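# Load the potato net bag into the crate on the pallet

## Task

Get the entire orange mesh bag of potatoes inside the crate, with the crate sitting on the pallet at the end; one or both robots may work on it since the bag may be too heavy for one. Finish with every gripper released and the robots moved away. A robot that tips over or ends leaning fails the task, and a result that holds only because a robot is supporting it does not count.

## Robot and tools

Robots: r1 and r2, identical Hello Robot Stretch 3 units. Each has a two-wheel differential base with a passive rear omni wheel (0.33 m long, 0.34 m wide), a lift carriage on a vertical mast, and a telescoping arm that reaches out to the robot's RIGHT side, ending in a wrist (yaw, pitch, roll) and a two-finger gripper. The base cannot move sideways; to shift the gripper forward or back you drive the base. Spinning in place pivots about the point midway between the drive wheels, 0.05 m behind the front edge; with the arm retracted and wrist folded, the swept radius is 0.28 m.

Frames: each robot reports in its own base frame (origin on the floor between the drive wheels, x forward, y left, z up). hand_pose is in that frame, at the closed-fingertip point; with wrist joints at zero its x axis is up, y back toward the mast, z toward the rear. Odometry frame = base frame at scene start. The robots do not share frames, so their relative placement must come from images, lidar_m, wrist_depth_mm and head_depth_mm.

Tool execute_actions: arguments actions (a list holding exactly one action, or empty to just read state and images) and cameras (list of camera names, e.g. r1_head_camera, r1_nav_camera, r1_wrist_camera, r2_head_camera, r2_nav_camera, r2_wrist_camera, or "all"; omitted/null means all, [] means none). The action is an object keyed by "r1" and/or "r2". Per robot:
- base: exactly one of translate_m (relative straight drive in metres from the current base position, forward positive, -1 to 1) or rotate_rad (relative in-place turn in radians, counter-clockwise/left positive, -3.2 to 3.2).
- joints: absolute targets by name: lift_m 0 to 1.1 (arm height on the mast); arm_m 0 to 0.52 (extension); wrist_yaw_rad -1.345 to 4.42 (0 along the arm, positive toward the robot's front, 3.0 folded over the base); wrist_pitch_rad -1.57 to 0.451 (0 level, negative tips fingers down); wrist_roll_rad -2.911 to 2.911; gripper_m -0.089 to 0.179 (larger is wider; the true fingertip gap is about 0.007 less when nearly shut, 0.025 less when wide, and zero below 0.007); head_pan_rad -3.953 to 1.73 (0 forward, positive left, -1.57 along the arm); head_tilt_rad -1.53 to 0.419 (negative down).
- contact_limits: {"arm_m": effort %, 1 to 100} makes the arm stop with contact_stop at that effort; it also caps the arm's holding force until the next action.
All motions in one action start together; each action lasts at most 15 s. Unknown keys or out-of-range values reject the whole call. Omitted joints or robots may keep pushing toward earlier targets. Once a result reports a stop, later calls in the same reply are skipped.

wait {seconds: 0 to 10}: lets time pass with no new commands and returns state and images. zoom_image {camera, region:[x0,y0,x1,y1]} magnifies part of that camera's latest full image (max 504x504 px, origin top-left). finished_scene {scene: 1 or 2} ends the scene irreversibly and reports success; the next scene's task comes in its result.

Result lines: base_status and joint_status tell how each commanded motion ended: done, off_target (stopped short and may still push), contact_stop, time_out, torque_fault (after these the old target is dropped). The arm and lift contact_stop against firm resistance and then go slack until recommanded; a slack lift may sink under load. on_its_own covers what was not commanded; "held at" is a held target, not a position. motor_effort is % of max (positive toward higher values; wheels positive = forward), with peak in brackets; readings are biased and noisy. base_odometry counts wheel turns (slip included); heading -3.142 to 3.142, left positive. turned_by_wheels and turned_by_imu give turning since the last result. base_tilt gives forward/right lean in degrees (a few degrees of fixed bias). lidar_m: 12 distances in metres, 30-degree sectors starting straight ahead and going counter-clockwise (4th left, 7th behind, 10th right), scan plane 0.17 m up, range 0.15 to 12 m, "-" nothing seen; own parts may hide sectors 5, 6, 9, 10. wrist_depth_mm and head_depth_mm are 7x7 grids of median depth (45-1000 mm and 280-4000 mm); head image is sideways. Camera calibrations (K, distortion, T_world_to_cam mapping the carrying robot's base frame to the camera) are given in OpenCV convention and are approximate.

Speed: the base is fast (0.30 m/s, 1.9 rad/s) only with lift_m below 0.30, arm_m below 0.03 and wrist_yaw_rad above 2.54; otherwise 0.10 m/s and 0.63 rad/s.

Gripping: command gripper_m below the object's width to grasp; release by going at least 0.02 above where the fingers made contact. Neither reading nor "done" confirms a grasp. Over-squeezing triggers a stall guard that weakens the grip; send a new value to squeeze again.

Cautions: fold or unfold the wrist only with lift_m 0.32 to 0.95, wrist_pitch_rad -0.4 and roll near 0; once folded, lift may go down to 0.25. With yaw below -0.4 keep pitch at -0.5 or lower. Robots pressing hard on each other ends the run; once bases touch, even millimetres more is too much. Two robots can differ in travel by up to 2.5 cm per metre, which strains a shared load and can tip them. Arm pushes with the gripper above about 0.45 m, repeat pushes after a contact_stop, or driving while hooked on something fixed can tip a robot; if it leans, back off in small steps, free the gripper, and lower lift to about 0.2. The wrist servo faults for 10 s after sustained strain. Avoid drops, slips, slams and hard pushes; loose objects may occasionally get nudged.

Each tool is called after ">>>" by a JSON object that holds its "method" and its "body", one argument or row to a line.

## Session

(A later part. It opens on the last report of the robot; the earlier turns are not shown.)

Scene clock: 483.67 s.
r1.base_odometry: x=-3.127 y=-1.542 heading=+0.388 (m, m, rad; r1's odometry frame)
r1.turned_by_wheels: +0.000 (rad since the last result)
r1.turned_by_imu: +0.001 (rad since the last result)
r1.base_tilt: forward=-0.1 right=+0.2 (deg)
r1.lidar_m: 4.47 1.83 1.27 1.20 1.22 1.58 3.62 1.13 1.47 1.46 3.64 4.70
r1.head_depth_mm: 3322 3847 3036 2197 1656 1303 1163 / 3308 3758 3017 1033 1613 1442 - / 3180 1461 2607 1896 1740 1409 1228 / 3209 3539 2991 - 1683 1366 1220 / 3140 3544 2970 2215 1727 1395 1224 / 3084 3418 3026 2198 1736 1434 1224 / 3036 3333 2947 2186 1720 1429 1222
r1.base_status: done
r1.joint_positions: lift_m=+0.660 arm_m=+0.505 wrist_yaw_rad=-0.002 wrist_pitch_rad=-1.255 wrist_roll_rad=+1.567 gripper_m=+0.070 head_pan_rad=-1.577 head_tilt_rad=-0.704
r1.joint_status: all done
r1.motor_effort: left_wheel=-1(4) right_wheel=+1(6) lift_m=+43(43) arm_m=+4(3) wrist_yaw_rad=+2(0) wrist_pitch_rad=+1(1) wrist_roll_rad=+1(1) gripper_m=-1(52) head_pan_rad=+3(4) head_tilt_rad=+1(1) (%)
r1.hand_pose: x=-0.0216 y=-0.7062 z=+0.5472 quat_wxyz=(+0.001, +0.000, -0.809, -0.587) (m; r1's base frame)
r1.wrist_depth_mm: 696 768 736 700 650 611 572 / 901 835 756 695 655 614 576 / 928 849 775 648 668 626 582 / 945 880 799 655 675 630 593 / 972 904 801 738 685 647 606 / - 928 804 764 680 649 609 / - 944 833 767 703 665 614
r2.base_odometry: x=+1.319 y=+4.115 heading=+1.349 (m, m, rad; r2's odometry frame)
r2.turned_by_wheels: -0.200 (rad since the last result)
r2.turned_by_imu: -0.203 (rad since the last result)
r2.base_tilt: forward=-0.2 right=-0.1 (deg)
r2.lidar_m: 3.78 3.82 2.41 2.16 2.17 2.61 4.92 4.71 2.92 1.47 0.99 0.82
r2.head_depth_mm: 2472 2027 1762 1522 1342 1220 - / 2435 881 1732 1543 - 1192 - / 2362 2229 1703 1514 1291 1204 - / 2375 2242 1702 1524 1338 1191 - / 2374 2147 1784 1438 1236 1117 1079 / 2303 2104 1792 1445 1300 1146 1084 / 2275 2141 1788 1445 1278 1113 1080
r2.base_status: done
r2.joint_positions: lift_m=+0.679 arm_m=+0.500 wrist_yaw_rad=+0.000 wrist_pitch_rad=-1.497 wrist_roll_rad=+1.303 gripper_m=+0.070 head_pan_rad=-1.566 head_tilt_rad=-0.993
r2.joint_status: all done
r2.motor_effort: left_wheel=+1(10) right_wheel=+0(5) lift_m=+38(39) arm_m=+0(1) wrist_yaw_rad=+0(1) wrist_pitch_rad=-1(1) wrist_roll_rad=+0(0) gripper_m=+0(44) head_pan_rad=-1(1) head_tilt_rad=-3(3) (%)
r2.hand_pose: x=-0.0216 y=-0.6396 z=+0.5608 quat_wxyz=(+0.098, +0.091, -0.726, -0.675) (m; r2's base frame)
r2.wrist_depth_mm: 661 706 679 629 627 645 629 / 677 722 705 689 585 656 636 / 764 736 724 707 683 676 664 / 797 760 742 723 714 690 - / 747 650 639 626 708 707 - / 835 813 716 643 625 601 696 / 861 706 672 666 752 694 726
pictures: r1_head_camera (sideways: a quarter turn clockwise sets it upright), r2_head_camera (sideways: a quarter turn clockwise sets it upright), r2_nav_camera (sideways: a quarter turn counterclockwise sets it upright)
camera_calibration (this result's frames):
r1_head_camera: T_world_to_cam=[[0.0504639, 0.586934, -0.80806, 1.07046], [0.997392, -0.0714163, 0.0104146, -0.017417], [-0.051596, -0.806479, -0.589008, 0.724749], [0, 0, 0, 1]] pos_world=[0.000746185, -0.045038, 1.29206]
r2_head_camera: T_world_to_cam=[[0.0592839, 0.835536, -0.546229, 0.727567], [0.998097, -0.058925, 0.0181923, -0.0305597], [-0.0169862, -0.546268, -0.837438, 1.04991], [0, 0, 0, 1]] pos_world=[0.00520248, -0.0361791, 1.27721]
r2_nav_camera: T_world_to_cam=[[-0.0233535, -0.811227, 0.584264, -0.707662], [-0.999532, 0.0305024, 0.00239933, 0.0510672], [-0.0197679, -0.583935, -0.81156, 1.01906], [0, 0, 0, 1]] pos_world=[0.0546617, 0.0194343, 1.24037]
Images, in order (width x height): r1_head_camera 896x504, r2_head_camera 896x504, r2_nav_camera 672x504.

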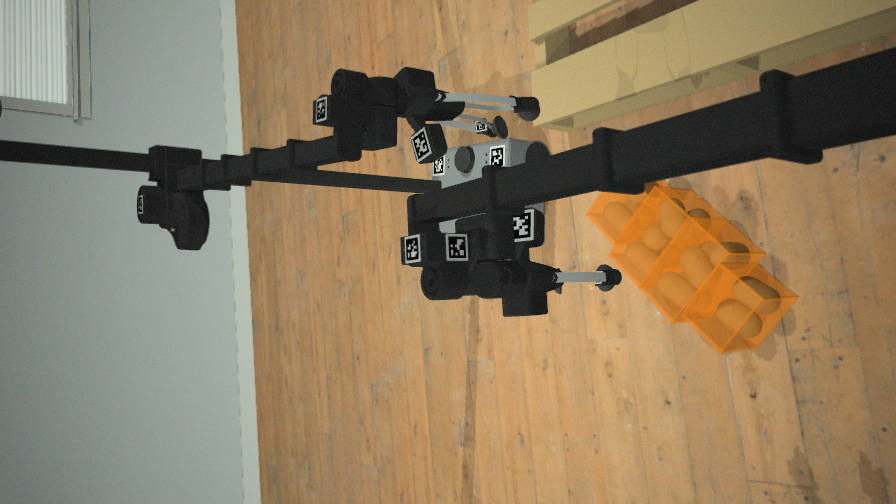

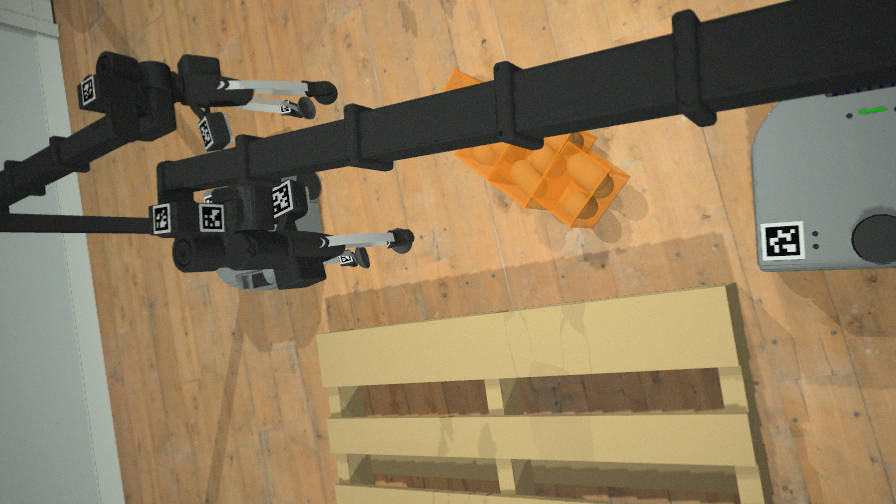

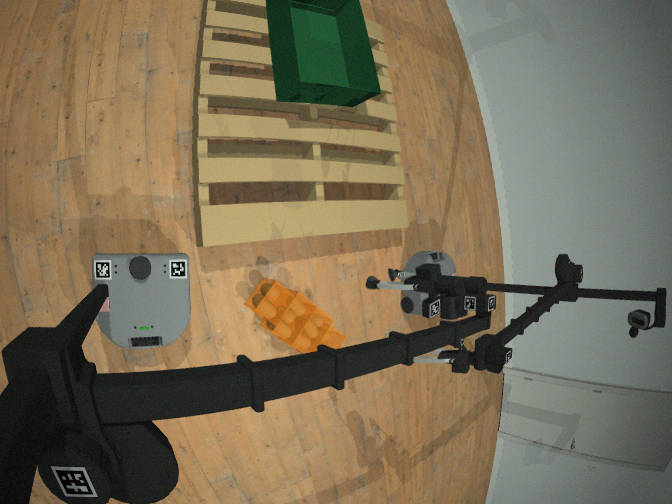

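>>> {"method": "execute_actions", "body": {
  "actions": [
    {"r1":{"base":{"translate_m":0.105},"joints":{"gripper_m":0.179,"wrist_roll_rad":0.7,"arm_m":0.51,"lift_m":0.3}},"r2":{"base":{"translate_m":-0.085},"joints":{"gripper_m":0.179,"wrist_roll_rad":0.75,"arm_m":0.295,"lift_m":0.3}}}
  ],
  "cameras": ["r1_wrist_camera","r2_wrist_camera"]
}}

Scene clock: 499.60 s.
r1.base_odometry: x=-3.030 y=-1.503 heading=+0.388 (m, m, rad; r1's odometry frame)
r1.turned_by_wheels: +0.000 (rad since the last result)
r1.turned_by_imu: +0.001 (rad since the last result)
r1.base_tilt: forward=+0.0 right=+0.1 (deg)
r1.lidar_m: 4.35 1.84 1.29 1.21 1.23 1.59 3.63 1.22 1.48 1.49 3.62 4.64
r1.head_depth_mm: 3351 3795 3010 2210 1628 1407 1230 / 3304 3679 3029 2218 1705 1442 1221 / 3196 3527 2593 1790 1691 1406 1227 / 3184 3588 2987 2183 1790 1342 1223 / 3144 3491 2954 2195 1738 1430 1224 / 3106 3405 2955 2184 1724 1435 1227 / 3018 3334 2968 2188 1740 1430 1222
r1.base_status: done
r1.joint_positions: lift_m=+0.300 arm_m=+0.510 wrist_yaw_rad=-0.002 wrist_pitch_rad=-1.255 wrist_roll_rad=+0.705 gripper_m=+0.179 head_pan_rad=-1.577 head_tilt_rad=-0.704
r1.joint_status: all done
r1.motor_effort: left_wheel=-2(5) right_wheel=+1(6) lift_m=+25(35) arm_m=+5(8) wrist_yaw_rad=+2(2) wrist_pitch_rad=+1(2) wrist_roll_rad=-3(2) gripper_m=+0(97) head_pan_rad=+3(3) head_tilt_rad=+1(1) (%)
r1.hand_pose: x=-0.0218 y=-0.7112 z=+0.1880 quat_wxyz=(+0.339, +0.246, -0.735, -0.534) (m; r1's base frame)
r1.wrist_depth_mm: 416 405 388 259 249 347 336 / 411 391 382 262 248 344 333 / 404 390 372 358 288 337 329 / 389 378 366 301 295 331 324 / 383 369 355 341 333 327 318 / - 365 348 342 329 317 309 / 369 357 348 332 326 - 304
r2.base_odometry: x=+1.300 y=+4.032 heading=+1.349 (m, m, rad; r2's odometry frame)
r2.turned_by_wheels: +0.000 (rad since the last result)
r2.turned_by_imu: +0.001 (rad since the last result)
r2.base_tilt: forward=-0.3 right=+0.0 (deg)
r2.lidar_m: 3.87 3.88 2.40 2.14 2.15 2.60 4.89 4.75 0.88 0.85 1.14 0.89
r2.head_depth_mm: 2491 2103 1762 1521 1331 1193 1074 / 2453 2130 1692 1486 1338 1201 - / 2435 2001 1665 1526 1295 1194 - / 1449 2053 1695 1539 1303 1198 - / 2372 2111 1781 1530 1319 1163 1081 / 2310 2143 1773 1410 1238 1115 1080 / 2276 2125 1794 1441 1265 1123 1083
r2.base_status: done
r2.joint_positions: lift_m=+0.301 arm_m=+0.295 wrist_yaw_rad=+0.000 wrist_pitch_rad=-1.497 wrist_roll_rad=+0.755 gripper_m=+0.179 head_pan_rad=-1.566 head_tilt_rad=-0.993
r2.joint_status: all done
r2.motor_effort: left_wheel=+1(3) right_wheel=-1(5) lift_m=+11(34) arm_m=-2(1) wrist_yaw_rad=+1(1) wrist_pitch_rad=-1(1) wrist_roll_rad=-1(3) gripper_m=+0(85) head_pan_rad=-1(0) head_tilt_rad=-3(3) (%)
r2.hand_pose: x=-0.0216 y=-0.4350 z=+0.1822 quat_wxyz=(+0.291, +0.270, -0.672, -0.625) (m; r2's base frame)
r2.wrist_depth_mm: 346 338 238 239 316 313 306 / 354 345 339 271 323 318 312 / 362 354 346 238 330 324 319 / 366 364 355 346 339 332 325 / 360 369 362 354 345 340 331 / 363 362 371 359 353 349 - / 257 363 364 368 362 355 -
pictures: r1_wrist_camera, r2_wrist_camera
camera_calibration (this result's frames):
r1_wrist_camera: T_world_to_cam=[[-0.844151, 0.523759, -0.114394, 0.359631], [0.534773, 0.837694, -0.110841, 0.67], [0.0377728, -0.154741, -0.987233, 0.2377], [0, 0, 0, 1]] pos_world=[-0.0636946, -0.712833, 0.350068]
r2_wrist_camera: T_world_to_cam=[[-0.660608, 0.747669, -0.0677319, 0.334911], [0.735839, 0.662744, 0.138966, 0.308936], [0.14879, 0.0419626, -0.987978, 0.368114], [0, 0, 0, 1]] pos_world=[-0.0608535, -0.470595, 0.343441]
Images, in order (width x height): r1_wrist_camera 644x364, r2_wrist_camera 644x364.

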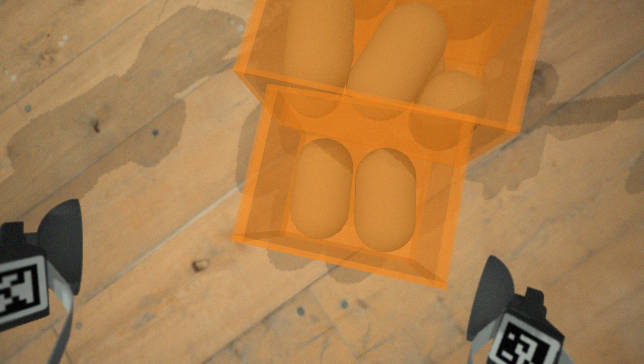

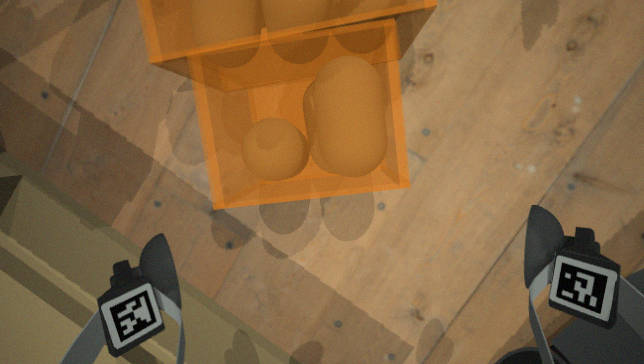

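>>> {"method": "execute_actions", "body": {
  "actions": [
    {"r1":{"base":{"translate_m":-0.036},"joints":{"wrist_roll_rad":0.9,"arm_m":0.52,"lift_m":0.27}},"r2":{"base":{"translate_m":-0.036},"joints":{"wrist_roll_rad":0.6,"arm_m":0.37,"lift_m":0.28}}}
  ],
  "cameras": ["r1_wrist_camera","r2_wrist_camera"]
}}

Scene clock: 509.13 s.
r1.base_odometry: x=-3.064 y=-1.516 heading=+0.388 (m, m, rad; r1's odometry frame)
r1.turned_by_wheels: +0.000 (rad since the last result)
r1.turned_by_imu: +0.000 (rad since the last result)
r1.base_tilt: forward=+0.0 right=+0.4 (deg)
r1.lidar_m: 4.39 1.83 1.28 1.20 1.23 1.59 3.64 1.19 3.79 1.02 3.64 4.70
r1.head_depth_mm: 3358 3786 3001 2210 1627 1370 1233 / 3261 3713 3000 2215 1688 1440 1227 / 3201 3585 2867 1927 1611 1400 1230 / 3222 3549 2990 1981 1757 1326 1227 / 3174 3523 2973 2184 1721 1432 1225 / 3073 3458 2997 2191 1741 1436 1222 / 3027 3340 2955 2189 1727 1427 1221
r1.base_status: done
r1.joint_positions: lift_m=+0.270 arm_m=+0.520 wrist_yaw_rad=-0.002 wrist_pitch_rad=-1.255 wrist_roll_rad=+0.897 gripper_m=+0.179 head_pan_rad=-1.577 head_tilt_rad=-0.704
r1.joint_status: all done
r1.motor_effort: left_wheel=-2(6) right_wheel=+1(3) lift_m=+24(24) arm_m=+5(6) wrist_yaw_rad=+2(1) wrist_pitch_rad=+1(1) wrist_roll_rad=+1(2) gripper_m=+0(0) head_pan_rad=+3(3) head_tilt_rad=+1(1) (%)
r1.hand_pose: x=-0.0217 y=-0.7211 z=+0.1580 quat_wxyz=(+0.267, +0.193, -0.764, -0.555) (m; r1's base frame)
r1.wrist_depth_mm: 390 371 226 213 312 306 292 / 384 365 225 212 225 302 286 / 380 363 338 292 232 297 286 / 376 356 337 268 306 293 281 / 363 349 332 259 300 290 279 / - 346 326 311 298 286 275 / 356 340 324 309 295 - 272
r2.base_odometry: x=+1.293 y=+3.996 heading=+1.349 (m, m, rad; r2's odometry frame)
r2.turned_by_wheels: +0.000 (rad since the last result)
r2.turned_by_imu: +0.001 (rad since the last result)
r2.base_tilt: forward=-0.2 right=+0.0 (deg)
r2.lidar_m: 3.91 3.87 2.39 2.14 2.14 2.58 4.86 4.78 2.94 0.85 1.21 0.92
r2.head_depth_mm: 2511 2105 1759 1519 1328 1188 1072 / 2478 2100 1760 1500 1332 1188 - / 2443 2107 1652 1521 1291 1194 - / 1489 1741 1679 1564 1270 1197 - / 2345 2095 1759 1534 1347 1195 1078 / 2326 2145 1773 1410 1215 1103 1079 / 2252 2123 1784 1476 1299 1139 1081
r2.base_status: done
r2.joint_positions: lift_m=+0.281 arm_m=+0.370 wrist_yaw_rad=+0.000 wrist_pitch_rad=-1.497 wrist_roll_rad=+0.606 gripper_m=+0.179 head_pan_rad=-1.566 head_tilt_rad=-0.993
r2.joint_status: all done
r2.motor_effort: left_wheel=+2(4) right_wheel=-1(5) lift_m=+11(9) arm_m=+4(4) wrist_yaw_rad=+1(0) wrist_pitch_rad=-1(1) wrist_roll_rad=-2(3) gripper_m=+0(1) head_pan_rad=+0(1) head_tilt_rad=-3(3) (%)
r2.hand_pose: x=-0.0216 y=-0.5095 z=+0.1622 quat_wxyz=(+0.340, +0.315, -0.649, -0.603) (m; r2's base frame)
r2.wrist_depth_mm: 325 318 313 265 212 296 291 / 331 327 317 208 204 300 296 / 341 331 327 233 217 307 301 / 345 342 332 323 314 313 308 / 337 347 340 239 218 319 313 / 344 348 348 342 331 326 - / 347 345 356 348 340 336 327
pictures: r1_wrist_camera, r2_wrist_camera
camera_calibration (this result's frames):
r1_wrist_camera: T_world_to_cam=[[-0.726799, 0.667593, -0.161499, 0.475147], [0.683533, 0.726091, -0.0746637, 0.592058], [0.0674183, -0.164656, -0.984044, 0.199528], [0, 0, 0, 1]] pos_world=[-0.0728065, -0.714239, 0.317285]
r2_wrist_camera: T_world_to_cam=[[-0.764759, 0.641534, -0.0598111, 0.331645], [0.631029, 0.764509, 0.131636, 0.411866], [0.130175, 0.0629269, -0.989492, 0.361996], [0, 0, 0, 1]] pos_world=[-0.053394, -0.550416, 0.323812]
Images, in order (width x height): r1_wrist_camera 644x364, r2_wrist_camera 644x364.

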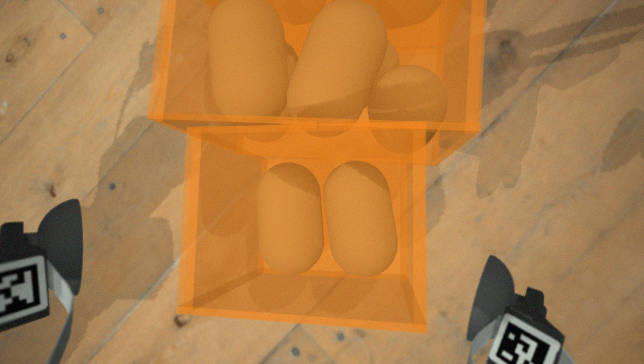

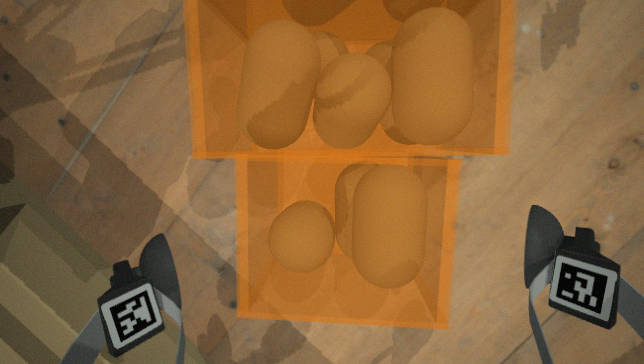

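>>> {"method": "execute_actions", "body": {
  "actions": [
    {"r1":{"joints":{"lift_m":0.195}},"r2":{"joints":{"lift_m":0.205}}}
  ],
  "cameras": []
}}

>>> {"method": "execute_actions", "body": {
  "actions": [
    {"r1":{"joints":{"gripper_m":0.09}},"r2":{"joints":{"gripper_m":0.09}}}
  ],
  "cameras": []
}}

>>> {"method": "execute_actions", "body": {
  "actions": [
    {"r1":{"joints":{"gripper_m":0.085,"lift_m":0.62}},"r2":{"joints":{"gripper_m":0.085,"lift_m":0.63}}}
  ],
  "cameras": []
}}

>>> {"method": "execute_actions", "body": {
  "actions": [
    {"r1":{"base":{"translate_m":-0.5},"joints":{"gripper_m":0.09}},"r2":{"base":{"translate_m":0.5},"joints":{"gripper_m":0.09}}}
  ],
  "cameras": []
}}

>>> {"method": "execute_actions", "body": {
  "actions": [
    {"r1":{"base":{"translate_m":-0.5},"joints":{"gripper_m":0.085}},"r2":{"base":{"translate_m":0.53},"joints":{"gripper_m":0.085,"arm_m":0.45}}}
  ],
  "cameras": ["r1_head_camera","r2_head_camera"]
}}

Scene clock: 520.00 s.
r1.base_odometry: x=-3.064 y=-1.516 heading=+0.388 (m, m, rad; r1's odometry frame)
r1.turned_by_wheels: +0.000 (rad since the last result)
r1.turned_by_imu: +0.001 (rad since the last result)
r1.base_tilt: forward=+0.2 right=+0.2 (deg)
r1.lidar_m: 4.39 1.82 1.28 1.20 1.22 1.59 3.64 1.19 3.81 1.47 3.63 4.70
r1.head_depth_mm: 3360 3752 3015 2193 1618 1372 1227 / 3292 3673 3031 2208 1685 1445 1228 / 3219 3590 2867 1931 1470 1409 1256 / 3192 3569 3005 1937 1738 1336 1222 / 3133 3552 2961 2173 1734 1431 1224 / 3109 3398 2969 2204 1728 1432 1224 / 3000 3399 2974 2199 1729 1423 1229
r1.base_status: not commanded
r1.joint_positions: lift_m=+0.195 arm_m=+0.520 wrist_yaw_rad=-0.002 wrist_pitch_rad=-1.250 wrist_roll_rad=+0.897 gripper_m=+0.179 head_pan_rad=-1.577 head_tilt_rad=-0.704
r1.joint_status: all done
r1.motor_effort: left_wheel=-1(2) right_wheel=+1(1) lift_m=+24(25) arm_m=+5(5) wrist_yaw_rad=+2(2) wrist_pitch_rad=+0(2) wrist_roll_rad=+1(1) gripper_m=+0(0) head_pan_rad=+3(3) head_tilt_rad=+1(1) (%)
r1.hand_pose: x=-0.0217 y=-0.7222 z=+0.0832 quat_wxyz=(+0.268, +0.193, -0.765, -0.553) (m; r1's base frame)
r1.wrist_depth_mm: 300 155 149 139 143 229 222 / 296 279 163 151 147 227 219 / 289 274 256 248 232 227 216 / 284 271 196 186 230 223 213 / - 266 191 185 226 220 211 / - 262 246 197 224 217 209 / 270 259 247 235 224 - 206
r2.base_odometry: x=+1.293 y=+3.996 heading=+1.349 (m, m, rad; r2's odometry frame)
r2.turned_by_wheels: +0.000 (rad since the last result)
r2.turned_by_imu: +0.001 (rad since the last result)
r2.base_tilt: forward=-0.3 right=+0.0 (deg)
r2.lidar_m: 3.92 3.85 2.39 2.14 2.14 2.57 4.84 4.80 2.95 1.47 1.21 0.92
r2.head_depth_mm: 2498 2114 1766 1521 1334 1186 1074 / 2493 2106 1761 1526 1332 1192 - / 2417 2097 1675 1439 1307 1213 - / 2268 1715 1674 1529 1270 1195 - / 2386 2041 1755 1538 1340 1197 1086 / 2339 2126 1778 1412 1214 1099 1086 / 2258 2135 1795 1473 1302 1136 1080
r2.base_status: not commanded
r2.joint_positions: lift_m=+0.206 arm_m=+0.370 wrist_yaw_rad=+0.000 wrist_pitch_rad=-1.497 wrist_roll_rad=+0.606 gripper_m=+0.179 head_pan_rad=-1.566 head_tilt_rad=-0.993
r2.joint_status: all done
r2.motor_effort: left_wheel=+1(1) right_wheel=-1(2) lift_m=+11(11) arm_m=+4(4) wrist_yaw_rad=+1(0) wrist_pitch_rad=-1(1) wrist_roll_rad=-2(2) gripper_m=+0(1) head_pan_rad=-2(1) head_tilt_rad=-3(2) (%)
r2.hand_pose: x=-0.0216 y=-0.5095 z=+0.0872 quat_wxyz=(+0.340, +0.315, -0.649, -0.603) (m; r2's base frame)
r2.wrist_depth_mm: 249 245 131 136 134 125 223 / 254 251 142 138 134 125 228 / 259 256 158 174 190 142 231 / 266 261 256 252 158 240 235 / 272 268 261 197 140 246 240 / 278 272 267 165 142 253 - / 268 279 274 267 148 258 251
pictures: none
No camera images: the call's "cameras" was empty. Leave "cameras" out to get every camera's image.

Scene clock: 521.37 s.
r1.base_odometry: x=-3.064 y=-1.516 heading=+0.388 (m, m, rad; r1's odometry frame)
r1.turned_by_wheels: +0.000 (rad since the last result)
r1.turned_by_imu: +0.000 (rad since the last result)
r1.base_tilt: forward=+0.1 right=+0.3 (deg)
r1.lidar_m: 4.41 1.83 1.28 1.20 1.23 1.58 3.63 1.19 3.80 1.03 3.62 4.69
r1.head_depth_mm: 3386 3732 3013 2205 1624 1368 1226 / 3298 3697 3021 2224 1696 1440 1232 / 3225 3591 2829 1928 1471 1402 1256 / 3218 3580 2941 1954 1740 - 1222 / 3149 3505 3019 2185 1730 1433 1222 / 3077 3394 2983 2191 1717 1439 1220 / 3041 3386 2979 2180 1726 1430 1222
r1.base_status: not commanded
r1.joint_positions: lift_m=+0.195 arm_m=+0.520 wrist_yaw_rad=+0.000 wrist_pitch_rad=-1.254 wrist_roll_rad=+0.898 gripper_m=+0.092 head_pan_rad=-1.577 head_tilt_rad=-0.704
r1.joint_status: all done
r1.motor_effort: left_wheel=-1(0) right_wheel=+0(0) lift_m=+25(25) arm_m=+5(5) wrist_yaw_rad=+0(2) wrist_pitch_rad=+1(1) wrist_roll_rad=+1(1) gripper_m=-42(100) head_pan_rad=+3(3) head_tilt_rad=+1(1) (%)
r1.hand_pose: x=-0.0216 y=-0.7213 z=+0.0830 quat_wxyz=(+0.268, +0.194, -0.764, -0.554) (m; r1's base frame)
r1.wrist_depth_mm: 298 154 149 139 142 229 222 / 294 279 165 151 148 228 220 / 288 273 258 248 231 227 215 / 282 270 195 185 230 223 214 / 276 266 190 184 226 221 212 / - 264 246 205 225 217 209 / 271 259 245 235 225 - 207
r2.base_odometry: x=+1.293 y=+3.996 heading=+1.349 (m, m, rad; r2's odometry frame)
r2.turned_by_wheels: +0.000 (rad since the last result)
r2.turned_by_imu: +0.000 (rad since the last result)
r2.base_tilt: forward=-0.3 right=-0.1 (deg)
r2.lidar_m: 3.91 3.87 2.38 2.13 2.15 2.58 4.86 4.80 2.95 1.47 1.21 0.92
r2.head_depth_mm: 2516 2113 1758 1535 1335 1189 1076 / 2482 2100 1768 1514 1330 1192 - / 2459 2119 1667 1463 1313 1209 - / 2279 1704 1682 1523 1273 1198 - / 2360 2069 1761 1533 1338 1196 1075 / 2343 2129 1780 1416 1217 1105 1085 / 2262 2136 1803 1479 1298 1138 1081
r2.base_status: not commanded
r2.joint_positions: lift_m=+0.206 arm_m=+0.370 wrist_yaw_rad=-0.001 wrist_pitch_rad=-1.502 wrist_roll_rad=+0.606 gripper_m=+0.092 head_pan_rad=-1.566 head_tilt_rad=-0.993
r2.joint_status: all done
r2.motor_effort: left_wheel=+0(1) right_wheel=+0(2) lift_m=+11(10) arm_m=+3(4) wrist_yaw_rad=+1(2) wrist_pitch_rad=+1(0) wrist_roll_rad=-2(2) gripper_m=-30(100) head_pan_rad=-2(1) head_tilt_rad=-3(2) (%)
r2.hand_pose: x=-0.0216 y=-0.5082 z=+0.0872 quat_wxyz=(+0.339, +0.316, -0.647, -0.605) (m; r2's base frame)
r2.wrist_depth_mm: 251 248 133 137 135 126 225 / 257 253 144 140 136 127 228 / 262 259 160 177 194 144 234 / 267 264 259 252 158 244 237 / 276 269 263 200 142 247 244 / 280 278 268 165 144 255 246 / 270 283 276 269 151 259 255
pictures: none
No camera images: the call's "cameras" was empty. Leave "cameras" out to get every camera's image.

Scene clock: 526.07 s.
r1.base_odometry: x=-3.064 y=-1.516 heading=+0.387 (m, m, rad; r1's odometry frame)
r1.turned_by_wheels: -0.001 (rad since the last result)
r1.turned_by_imu: -0.001 (rad since the last result)
r1.base_tilt: forward=+0.3 right=+0.4 (deg)
r1.lidar_m: 4.40 1.84 1.28 1.20 1.23 1.59 3.63 1.19 3.80 1.46 3.62 4.68
r1.head_depth_mm: 3417 3771 3011 2224 1616 1366 1228 / 3293 3737 3016 2118 1688 1466 - / 3144 3491 1184 1247 1155 1401 1198 / 3203 3426 2962 2382 1080 1424 1220 / 3122 3503 3030 2191 1680 1437 1224 / 3098 3459 3021 2196 1723 1433 1224 / 3043 3404 2979 2197 1718 1422 1223
r1.base_status: not commanded
r1.joint_positions: lift_m=+0.619 arm_m=+0.520 wrist_yaw_rad=-0.006 wrist_pitch_rad=-1.246 wrist_roll_rad=+0.904 gripper_m=+0.109 head_pan_rad=-1.577 head_tilt_rad=-0.704
r1.joint_status: gripper_m off_target (ended at +0.109, target +0.085); the others done
r1.on_its_own: gripper_m is held at +0.108, not at your +0.085, by its stall guard, which is still easing
r1.motor_effort: left_wheel=-11(11) right_wheel=+15(16) lift_m=+55(58) arm_m=+2(5) wrist_yaw_rad=+6(6) wrist_pitch_rad=-1(5) wrist_roll_rad=-2(2) gripper_m=-29(77) head_pan_rad=+3(3) head_tilt_rad=+1(1) (%)
r1.hand_pose: x=-0.0220 y=-0.7237 z=+0.5074 quat_wxyz=(+0.264, +0.188, -0.768, -0.552) (m; r1's base frame)
r1.wrist_depth_mm: 852 809 184 167 662 652 515 / 819 775 178 167 166 626 599 / 819 763 234 243 186 634 603 / 799 759 716 225 647 621 600 / 804 752 710 197 631 614 586 / - 728 205 193 623 603 582 / 755 732 684 650 618 - 571
r2.base_odometry: x=+1.293 y=+3.996 heading=+1.348 (m, m, rad; r2's odometry frame)
r2.turned_by_wheels: +0.000 (rad since the last result)
r2.turned_by_imu: +0.000 (rad since the last result)
r2.base_tilt: forward=-0.4 right=-0.1 (deg)
r2.lidar_m: 3.91 3.89 2.39 2.13 2.14 2.57 4.87 4.82 2.95 1.47 1.21 0.92
r2.head_depth_mm: 2497 2098 1749 1515 1328 1202 1092 / 2472 925 1714 1544 - - - / 2385 1957 - 983 1340 1204 - / 2363 1801 1669 947 1337 1194 - / 2387 2114 1754 1533 1344 1200 1085 / 2359 2123 1776 1417 1217 1100 1078 / 2261 2124 1792 1476 1295 1133 1083
r2.base_status: not commanded
r2.joint_positions: lift_m=+0.629 arm_m=+0.370 wrist_yaw_rad=-0.003 wrist_pitch_rad=-1.448 wrist_roll_rad=+0.605 gripper_m=+0.105 head_pan_rad=-1.566 head_tilt_rad=-0.993
r2.joint_status: gripper_m off_target (ended at +0.105, target +0.085); the others done
r2.on_its_own: gripper_m is held at +0.104, not at your +0.085, by its stall guard, which is not easing now
r2.motor_effort: left_wheel=-7(6) right_wheel=+6(7) lift_m=+54(57) arm_m=+0(3) wrist_yaw_rad=+4(3) wrist_pitch_rad=-15(16) wrist_roll_rad=-1(2) gripper_m=-21(64) head_pan_rad=-1(1) head_tilt_rad=-2(3) (%)
r2.hand_pose: x=-0.0217 y=-0.5224 z=+0.5101 quat_wxyz=(+0.347, +0.307, -0.664, -0.587) (m; r2's base frame)
r2.wrist_depth_mm: 697 682 168 171 169 609 589 / 587 681 170 167 161 157 609 / 595 687 186 193 200 630 609 / 728 583 688 216 166 639 622 / 613 598 672 203 151 647 634 / 633 618 579 214 152 - 626 / 631 614 597 582 163 - -
pictures: none
No camera images: the call's "cameras" was empty. Leave "cameras" out to get every camera's image.

Scene clock: 532.13 s.
r1.base_odometry: x=-3.527 y=-1.705 heading=+0.387 (m, m, rad; r1's odometry frame)
r1.turned_by_wheels: +0.000 (rad since the last result)
r1.turned_by_imu: +0.002 (rad since the last result)
r1.base_tilt: forward=+0.0 right=+0.4 (deg)
r1.lidar_m: 4.88 1.80 1.24 1.16 1.18 1.54 3.51 0.76 0.82 1.41 3.68 4.76
r1.head_depth_mm: 3415 3747 2999 2201 1612 1332 1141 / 3316 3751 3016 2129 1598 1362 - / 3232 3474 1187 1238 1178 1407 1175 / 3227 3424 3015 2369 1089 1270 1103 / 3171 3529 2958 2193 1684 1429 1223 / 3137 3435 2949 2191 1731 1426 1225 / 3089 3365 2988 2187 1721 1431 1224
r1.base_status: done
r1.joint_positions: lift_m=+0.619 arm_m=+0.520 wrist_yaw_rad=-0.007 wrist_pitch_rad=-1.278 wrist_roll_rad=+0.909 gripper_m=+0.120 head_pan_rad=-1.577 head_tilt_rad=-0.704
r1.joint_status: gripper_m off_target (ended at +0.120, target +0.090)
r1.on_its_own: gripper_m is held at +0.119, not at your +0.090, by its stall guard, which is still easing
r1.motor_effort: left_wheel=-7(18) right_wheel=+9(13) lift_m=+54(55) arm_m=+2(2) wrist_yaw_rad=+7(8) wrist_pitch_rad=+8(8) wrist_roll_rad=-5(5) gripper_m=-23(100) head_pan_rad=+3(3) head_tilt_rad=+1(1) (%)
r1.hand_pose: x=-0.0220 y=-0.7156 z=+0.5056 quat_wxyz=(+0.259, +0.191, -0.760, -0.565) (m; r1's base frame)
r1.wrist_depth_mm: 808 758 194 256 235 520 516 / 795 767 187 177 231 532 497 / 790 748 190 180 180 515 507 / 777 744 708 543 228 502 591 / 796 727 218 213 516 612 488 / - 721 201 199 510 607 483 / 745 713 676 201 504 - 583
r2.base_odometry: x=+1.403 y=+4.484 heading=+1.348 (m, m, rad; r2's odometry frame)
r2.turned_by_wheels: +0.000 (rad since the last result)
r2.turned_by_imu: +0.000 (rad since the last result)
r2.base_tilt: forward=-0.3 right=+0.0 (deg)
r2.lidar_m: 3.43 3.45 2.50 2.24 2.24 2.70 5.12 4.61 2.84 1.41 0.56 0.64
r2.head_depth_mm: 2477 2089 1761 1520 1339 1208 1079 / 2427 875 1706 1512 - - - / 2321 1938 - 991 1267 1139 - / 1509 1754 1634 940 1238 1131 - / 2318 2109 1754 1439 1259 1092 1079 / 2257 2118 1790 1458 1284 1120 1083 / 2180 2157 1797 1329 1236 1165 1070
r2.base_status: done
r2.joint_positions: lift_m=+0.629 arm_m=+0.370 wrist_yaw_rad=-0.003 wrist_pitch_rad=-1.485 wrist_roll_rad=+0.610 gripper_m=+0.107 head_pan_rad=-1.566 head_tilt_rad=-0.993
r2.joint_status: gripper_m off_target (ended at +0.107, target +0.090)
r2.on_its_own: gripper_m is held at +0.106, not at your +0.090, by its stall guard, which is not easing now
r2.motor_effort: left_wheel=-6(8) right_wheel=+4(11) lift_m=+54(53) arm_m=+0(0) wrist_yaw_rad=+4(4) wrist_pitch_rad=-4(16) wrist_roll_rad=-3(3) gripper_m=-21(84) head_pan_rad=-1(1) head_tilt_rad=-3(2) (%)
r2.hand_pose: x=-0.0216 y=-0.5129 z=+0.5101 quat_wxyz=(+0.340, +0.311, -0.654, -0.600) (m; r2's base frame)
r2.wrist_depth_mm: 556 643 538 236 513 614 591 / 677 650 534 176 173 173 609 / 579 565 558 191 175 172 622 / 503 584 559 546 175 529 627 / 435 544 566 204 157 572 641 / 606 438 695 209 153 - 643 / 617 602 596 641 157 - -
pictures: none
No camera images: the call's "cameras" was empty. Leave "cameras" out to get every camera's image.

Scene clock: 540.77 s.
r1.base_odometry: x=-3.990 y=-1.893 heading=+0.386 (m, m, rad; r1's odometry frame)
r1.turned_by_wheels: +0.000 (rad since the last result)
r1.turned_by_imu: +0.001 (rad since the last result)
r1.base_tilt: forward=+0.4 right=+0.4 (deg)
r1.lidar_m: 5.37 1.74 1.20 1.12 1.15 1.48 3.37 0.72 0.55 0.54 3.72 4.81
r1.head_depth_mm: 3411 3804 2977 2204 1444 1302 1082 / 3392 3783 2994 2214 1438 1315 - / 3238 1488 2746 2206 1627 1265 1066 / 3259 3474 3002 2369 1339 1293 1179 / 3182 3500 2869 2189 1563 1261 1128 / 3173 3514 2724 2189 1617 1288 1155 / 3125 3488 1125 1971 1602 1366 1172
r1.base_status: done
r1.joint_positions: lift_m=+0.620 arm_m=+0.520 wrist_yaw_rad=-0.003 wrist_pitch_rad=-1.256 wrist_roll_rad=+0.905 gripper_m=+0.092 head_pan_rad=-1.577 head_tilt_rad=-0.703
r1.joint_status: gripper_m off_target (ended at +0.092, target +0.085)
r1.on_its_own: gripper_m is held at +0.092, not at your +0.085, by its stall guard, which is not easing now
r1.motor_effort: left_wheel=-2(12) right_wheel=+1(15) lift_m=+43(55) arm_m=+3(3) wrist_yaw_rad=+3(13) wrist_pitch_rad=+2(32) wrist_roll_rad=-3(16) gripper_m=+0(100) head_pan_rad=+3(4) head_tilt_rad=+1(1) (%)
r1.hand_pose: x=-0.0218 y=-0.7209 z=+0.5072 quat_wxyz=(+0.264, +0.191, -0.765, -0.556) (m; r1's base frame)
r1.wrist_depth_mm: 824 793 302 416 538 522 502 / 829 625 340 535 542 511 495 / 802 651 376 554 527 510 491 / 678 626 419 552 523 500 485 / 639 730 420 549 521 495 402 / 631 - 574 548 516 424 347 / 757 596 564 636 516 487 567
r2.base_odometry: x=+1.520 y=+5.001 heading=+1.348 (m, m, rad; r2's odometry frame)
r2.turned_by_wheels: +0.000 (rad since the last result)
r2.turned_by_imu: -0.783 (rad since the last result)
r2.base_tilt: forward=-0.4 right=-0.2 (deg)
r2.lidar_m: 0.48 3.11 3.03 3.08 2.36 2.32 2.46 3.56 5.70 0.60 0.43 0.43
r2.head_depth_mm: 2594 2095 1759 1523 1335 1210 1085 / 2604 2105 1759 1548 - - - / 2595 2172 1704 1418 1271 1193 - / 2624 2145 - 1420 1255 1128 - / 2618 2115 1783 1418 1210 1113 1036 / 2655 2116 1771 1447 1025 1132 1019 / 2589 2144 1798 1436 1194 1038 1058
r2.base_status: done
r2.joint_positions: lift_m=+0.629 arm_m=+0.450 wrist_yaw_rad=-0.046 wrist_pitch_rad=-1.498 wrist_roll_rad=+0.604 gripper_m=+0.095 head_pan_rad=-1.568 head_tilt_rad=-0.993
r2.joint_status: gripper_m off_target (ended at +0.095, target +0.085); the others done
r2.on_its_own: wrist_yaw_rad is held at -0.044, not at your +0.000, by its stall guard, which is not easing now; gripper_m is held at +0.095, not at your +0.085, by its stall guard, which is not easing now
r2.motor_effort: left_wheel=-1(38) right_wheel=+3(79) lift_m=+38(54) arm_m=+0(10) wrist_yaw_rad=+1(31) wrist_pitch_rad=+0(27) wrist_roll_rad=-1(22) gripper_m=-1(96) head_pan_rad=+1(2) head_tilt_rad=-3(3) (%)
r2.hand_pose: x=-0.0214 y=-0.5894 z=+0.5109 quat_wxyz=(+0.327, +0.302, -0.655, -0.611) (m; r2's base frame)
r2.wrist_depth_mm: 661 644 542 528 508 608 602 / 559 549 535 530 519 628 611 / 701 681 669 653 649 633 617 / 596 565 559 551 540 650 635 / 707 697 569 666 658 661 647 / 612 599 456 572 568 - 662 / 632 630 601 583 578 - -
pictures: r1_head_camera (sideways: a quarter turn clockwise sets it upright), r2_head_camera (sideways: a quarter turn clockwise sets it upright)
camera_calibration (this result's frames):
r1_head_camera: T_world_to_cam=[[0.050449, 0.586337, -0.808495, 1.07102], [0.997394, -0.0713893, 0.0104631, -0.0174801], [-0.051583, -0.806915, -0.58841, 0.723971], [0, 0, 0, 1]] pos_world=[0.000747012, -0.0450454, 1.29209]
r2_head_camera: T_world_to_cam=[[0.0610078, 0.835402, -0.546244, 0.727576], [0.997973, -0.0609839, 0.0181934, -0.0305604], [-0.0181133, -0.546246, -0.837429, 1.0499], [0, 0, 0, 1]] pos_world=[0.00512784, -0.0361776, 1.27721]
Images, in order (width x height): r1_head_camera 896x504, r2_head_camera 896x504.

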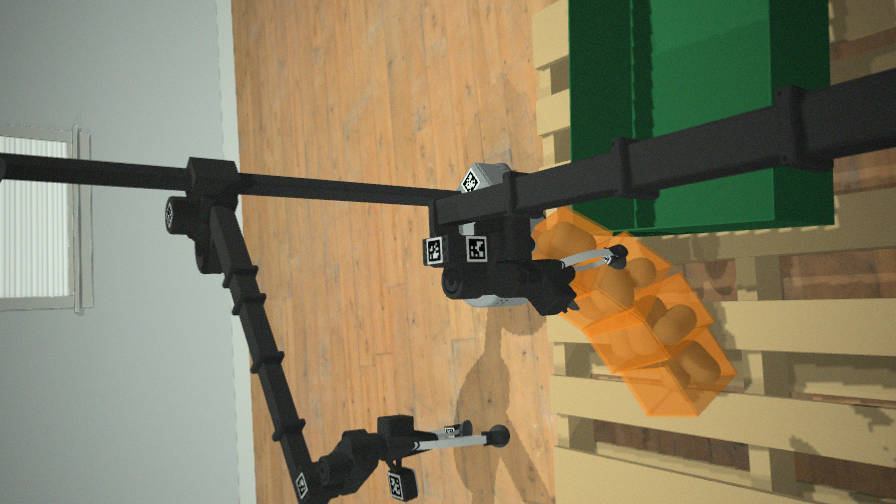

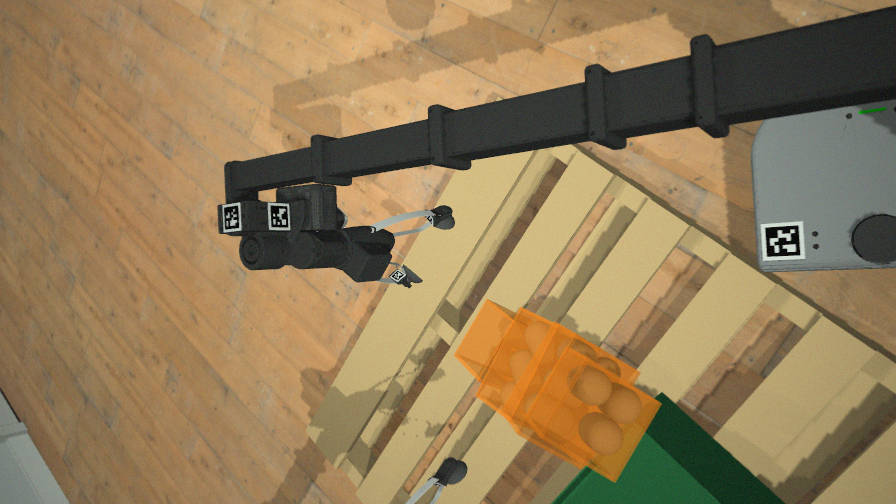

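>>> {"method": "execute_actions", "body": {
  "actions": [
    {"r2":{"base":{"translate_m":-0.15},"joints":{"arm_m":0.1,"gripper_m":0.179}},"r1":{"joints":{"gripper_m":0.179,"arm_m":0.3}}}
  ],
  "cameras": []
}}

>>> {"method": "execute_actions", "body": {
  "actions": [
    {"r2":{"base":{"rotate_rad":0.78}}}
  ],
  "cameras": ["r1_head_camera","r2_head_camera","r2_nav_camera"]
}}

Scene clock: 559.60 s.
r1.base_odometry: x=-3.990 y=-1.893 heading=+0.386 (m, m, rad; r1's odometry frame)
r1.turned_by_wheels: +0.000 (rad since the last result)
r1.turned_by_imu: +0.001 (rad since the last result)
r1.base_tilt: forward=+0.2 right=+0.4 (deg)
r1.lidar_m: 5.42 1.74 1.19 1.13 1.15 1.48 3.36 0.72 0.55 0.54 3.71 4.80
r1.head_depth_mm: 3506 3783 3015 2205 1439 1296 1085 / 3354 3839 3009 2200 1437 1330 - / 3317 3738 2987 2199 1858 1250 1083 / 3162 1547 2850 1924 1624 1236 1173 / 3234 3480 2689 1970 1608 1247 1134 / 3151 3502 2966 2196 1617 1294 1154 / 3125 3470 2981 2191 1613 1370 1163
r1.base_status: not commanded
r1.joint_positions: lift_m=+0.620 arm_m=+0.300 wrist_yaw_rad=-0.001 wrist_pitch_rad=-1.255 wrist_roll_rad=+0.904 gripper_m=+0.179 head_pan_rad=-1.577 head_tilt_rad=-0.703
r1.joint_status: all done
r1.motor_effort: left_wheel=-1(1) right_wheel=+1(2) lift_m=+42(42) arm_m=-6(5) wrist_yaw_rad=+1(2) wrist_pitch_rad=+2(2) wrist_roll_rad=-2(3) gripper_m=+1(96) head_pan_rad=+3(3) head_tilt_rad=+0(0) (%)
r1.hand_pose: x=-0.0217 y=-0.5018 z=+0.5073 quat_wxyz=(+0.265, +0.192, -0.765, -0.555) (m; r1's base frame)
r1.wrist_depth_mm: 747 395 599 571 548 525 511 / 674 478 598 567 543 521 504 / 671 542 601 555 534 517 604 / 653 623 587 672 540 506 579 / 649 610 609 562 528 610 483 / - 622 582 542 636 580 495 / 746 597 562 631 585 - -
r2.base_odometry: x=+1.487 y=+4.855 heading=+1.348 (m, m, rad; r2's odometry frame)
r2.turned_by_wheels: +0.000 (rad since the last result)
r2.turned_by_imu: +0.001 (rad since the last result)
r2.base_tilt: forward=-0.2 right=-0.1 (deg)
r2.lidar_m: 0.61 3.18 3.11 2.90 2.23 2.19 2.33 3.37 5.66 3.43 0.59 0.54
r2.head_depth_mm: 2601 2084 1748 1514 1329 1205 1085 / 2602 2105 1762 1526 - - - / 2622 2111 1768 1525 - 1192 - / 2638 2113 1777 1536 1211 1168 - / 2649 2138 1767 1424 1261 1136 1079 / 2634 2145 1782 1439 1214 1102 1050 / 2678 2139 1661 1447 1038 1137 1004
r2.base_status: done
r2.joint_positions: lift_m=+0.629 arm_m=+0.100 wrist_yaw_rad=-0.045 wrist_pitch_rad=-1.498 wrist_roll_rad=+0.604 gripper_m=+0.179 head_pan_rad=-1.568 head_tilt_rad=-0.993
r2.joint_status: all done
r2.on_its_own: wrist_yaw_rad is held at -0.044, not at your +0.000, by its stall guard, which is not easing now
r2.motor_effort: left_wheel=-2(8) right_wheel=+0(3) lift_m=+38(38) arm_m=-3(2) wrist_yaw_rad=+2(3) wrist_pitch_rad=+0(1) wrist_roll_rad=-1(1) gripper_m=+0(85) head_pan_rad=+0(0) head_tilt_rad=-2(3) (%)
r2.hand_pose: x=-0.0214 y=-0.2396 z=+0.5109 quat_wxyz=(+0.327, +0.302, -0.655, -0.611) (m; r2's base frame)
r2.wrist_depth_mm: 613 641 587 635 626 608 606 / 569 560 540 652 633 630 618 / 547 660 657 664 649 633 628 / 464 574 560 682 - - 638 / 423 714 682 691 - - 649 / 440 593 588 701 - - - / 379 612 603 716 714 - 679
pictures: none
No camera images: the call's "cameras" was empty. Leave "cameras" out to get every camera's image.

Scene clock: 561.80 s.
r1.base_odometry: x=-3.990 y=-1.893 heading=+0.386 (m, m, rad; r1's odometry frame)
r1.turned_by_wheels: +0.000 (rad since the last result)
r1.turned_by_imu: +0.000 (rad since the last result)
r1.base_tilt: forward=+0.1 right=+0.2 (deg)
r1.lidar_m: 5.41 1.74 1.20 1.12 1.14 1.48 3.37 0.72 0.55 0.54 3.70 4.80
r1.head_depth_mm: 3446 3794 3038 2201 1436 1297 1084 / 3409 3835 3004 2195 1434 1329 - / 3323 3715 3017 2207 1846 1247 1083 / 3244 3536 2603 1921 1625 1233 1173 / 3233 1482 2823 1978 1615 1251 1125 / 3186 3475 3023 2207 1621 1297 1163 / 3119 3508 2962 2182 1612 1368 1169
r1.base_status: not commanded
r1.joint_positions: lift_m=+0.620 arm_m=+0.300 wrist_yaw_rad=-0.001 wrist_pitch_rad=-1.255 wrist_roll_rad=+0.904 gripper_m=+0.179 head_pan_rad=-1.577 head_tilt_rad=-0.703
r1.joint_status: not commanded
r1.motor_effort: left_wheel=+0(2) right_wheel=+1(1) lift_m=+43(43) arm_m=-6(6) wrist_yaw_rad=+0(1) wrist_pitch_rad=+2(1) wrist_roll_rad=-2(2) gripper_m=+1(0) head_pan_rad=+3(3) head_tilt_rad=+1(1) (%)
r1.hand_pose: x=-0.0217 y=-0.5018 z=+0.5073 quat_wxyz=(+0.265, +0.192, -0.765, -0.555) (m; r1's base frame)
r1.wrist_depth_mm: 745 398 602 572 541 526 511 / 675 477 589 562 534 520 498 / 674 545 595 568 535 516 588 / 657 612 585 675 539 508 576 / 652 601 609 565 519 607 486 / - 617 579 537 635 585 493 / 758 595 555 630 579 - -
r2.base_odometry: x=+1.487 y=+4.855 heading=+2.128 (m, m, rad; r2's odometry frame)
r2.turned_by_wheels: +0.780 (rad since the last result)
r2.turned_by_imu: +0.793 (rad since the last result)
r2.base_tilt: forward=-0.3 right=-0.1 (deg)
r2.lidar_m: 3.12 3.13 2.44 2.19 2.20 2.65 5.07 4.66 0.61 0.54 0.55 0.73
r2.head_depth_mm: 2499 2101 1772 1397 1274 1151 1085 / 2432 2099 1638 1442 - - - / 2437 2115 1672 1394 - 1159 - / 2372 2009 1661 1384 1195 1142 - / 988 1761 1635 1382 1194 1147 1077 / 2284 2118 1639 1379 1216 1144 1083 / 2222 2137 1796 1355 1198 1120 1084
r2.base_status: done
r2.joint_positions: lift_m=+0.629 arm_m=+0.100 wrist_yaw_rad=-0.045 wrist_pitch_rad=-1.498 wrist_roll_rad=+0.604 gripper_m=+0.179 head_pan_rad=-1.568 head_tilt_rad=-0.993
r2.joint_status: not commanded
r2.on_its_own: wrist_yaw_rad is held at -0.044, not at your +0.000, by its stall guard, which is not easing now
r2.motor_effort: left_wheel=-3(11) right_wheel=+2(6) lift_m=+38(38) arm_m=-3(3) wrist_yaw_rad=+3(2) wrist_pitch_rad=+0(1) wrist_roll_rad=-1(1) gripper_m=-1(0) head_pan_rad=+0(0) head_tilt_rad=-2(3) (%)
r2.hand_pose: x=-0.0214 y=-0.2396 z=+0.5109 quat_wxyz=(+0.327, +0.302, -0.655, -0.611) (m; r2's base frame)
r2.wrist_depth_mm: 546 311 643 520 606 612 594 / 558 430 545 653 621 626 619 / 423 539 675 559 654 638 621 / 470 587 576 669 - - 636 / 591 596 576 680 - - 647 / 611 627 708 705 - - - / 764 619 741 722 701 - 675
pictures: r1_head_camera (sideways: a quarter turn clockwise sets it upright), r2_head_camera (sideways: a quarter turn clockwise sets it upright), r2_nav_camera (sideways: a quarter turn counterclockwise sets it upright)
camera_calibration (this result's frames):
r1_head_camera: T_world_to_cam=[[0.050449, 0.586337, -0.808495, 1.07102], [0.997394, -0.0713892, 0.0104631, -0.0174801], [-0.0515829, -0.806915, -0.58841, 0.723971], [0, 0, 0, 1]] pos_world=[0.000747017, -0.0450454, 1.29209]
r2_head_camera: T_world_to_cam=[[0.0610075, 0.835402, -0.546244, 0.727576], [0.997973, -0.0609836, 0.0181934, -0.0305604], [-0.0181131, -0.546246, -0.837429, 1.0499], [0, 0, 0, 1]] pos_world=[0.00512785, -0.0361776, 1.27721]
r2_nav_camera: T_world_to_cam=[[-0.025027, -0.811167, 0.584279, -0.707671], [-0.999467, 0.0325644, 0.0023987, 0.0510676], [-0.0209724, -0.583907, -0.811549, 1.01906], [0, 0, 0, 1]] pos_world=[0.0547017, 0.019333, 1.24037]
Images, in order (width x height): r1_head_camera 896x504, r2_head_camera 896x504, r2_nav_camera 672x504.

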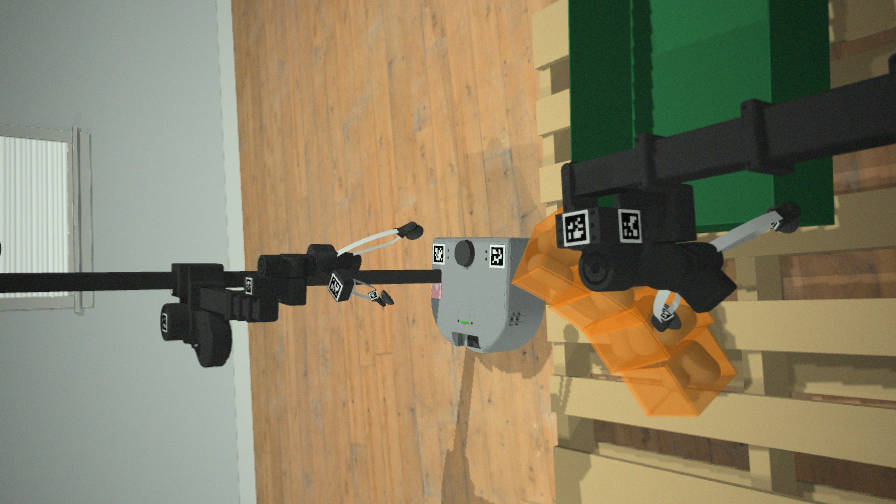

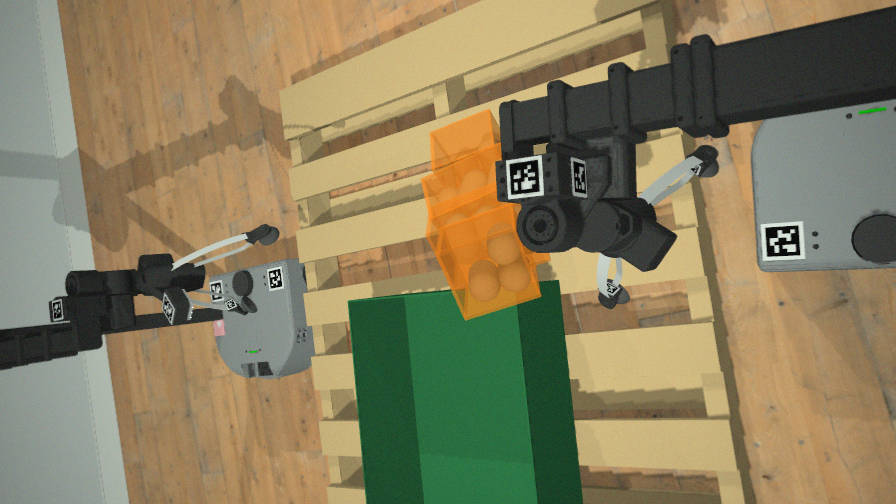

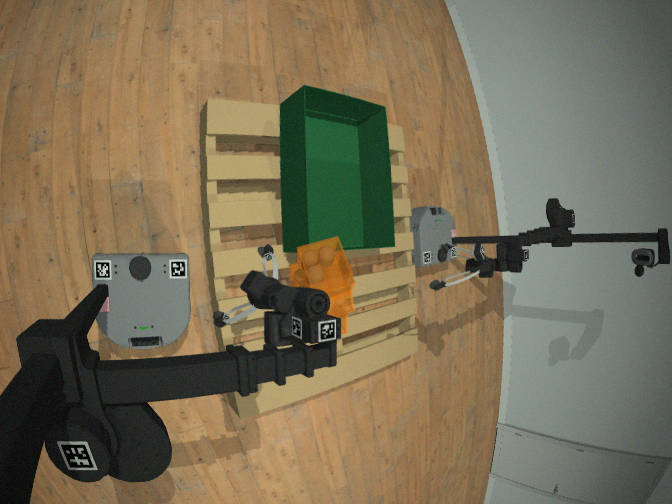

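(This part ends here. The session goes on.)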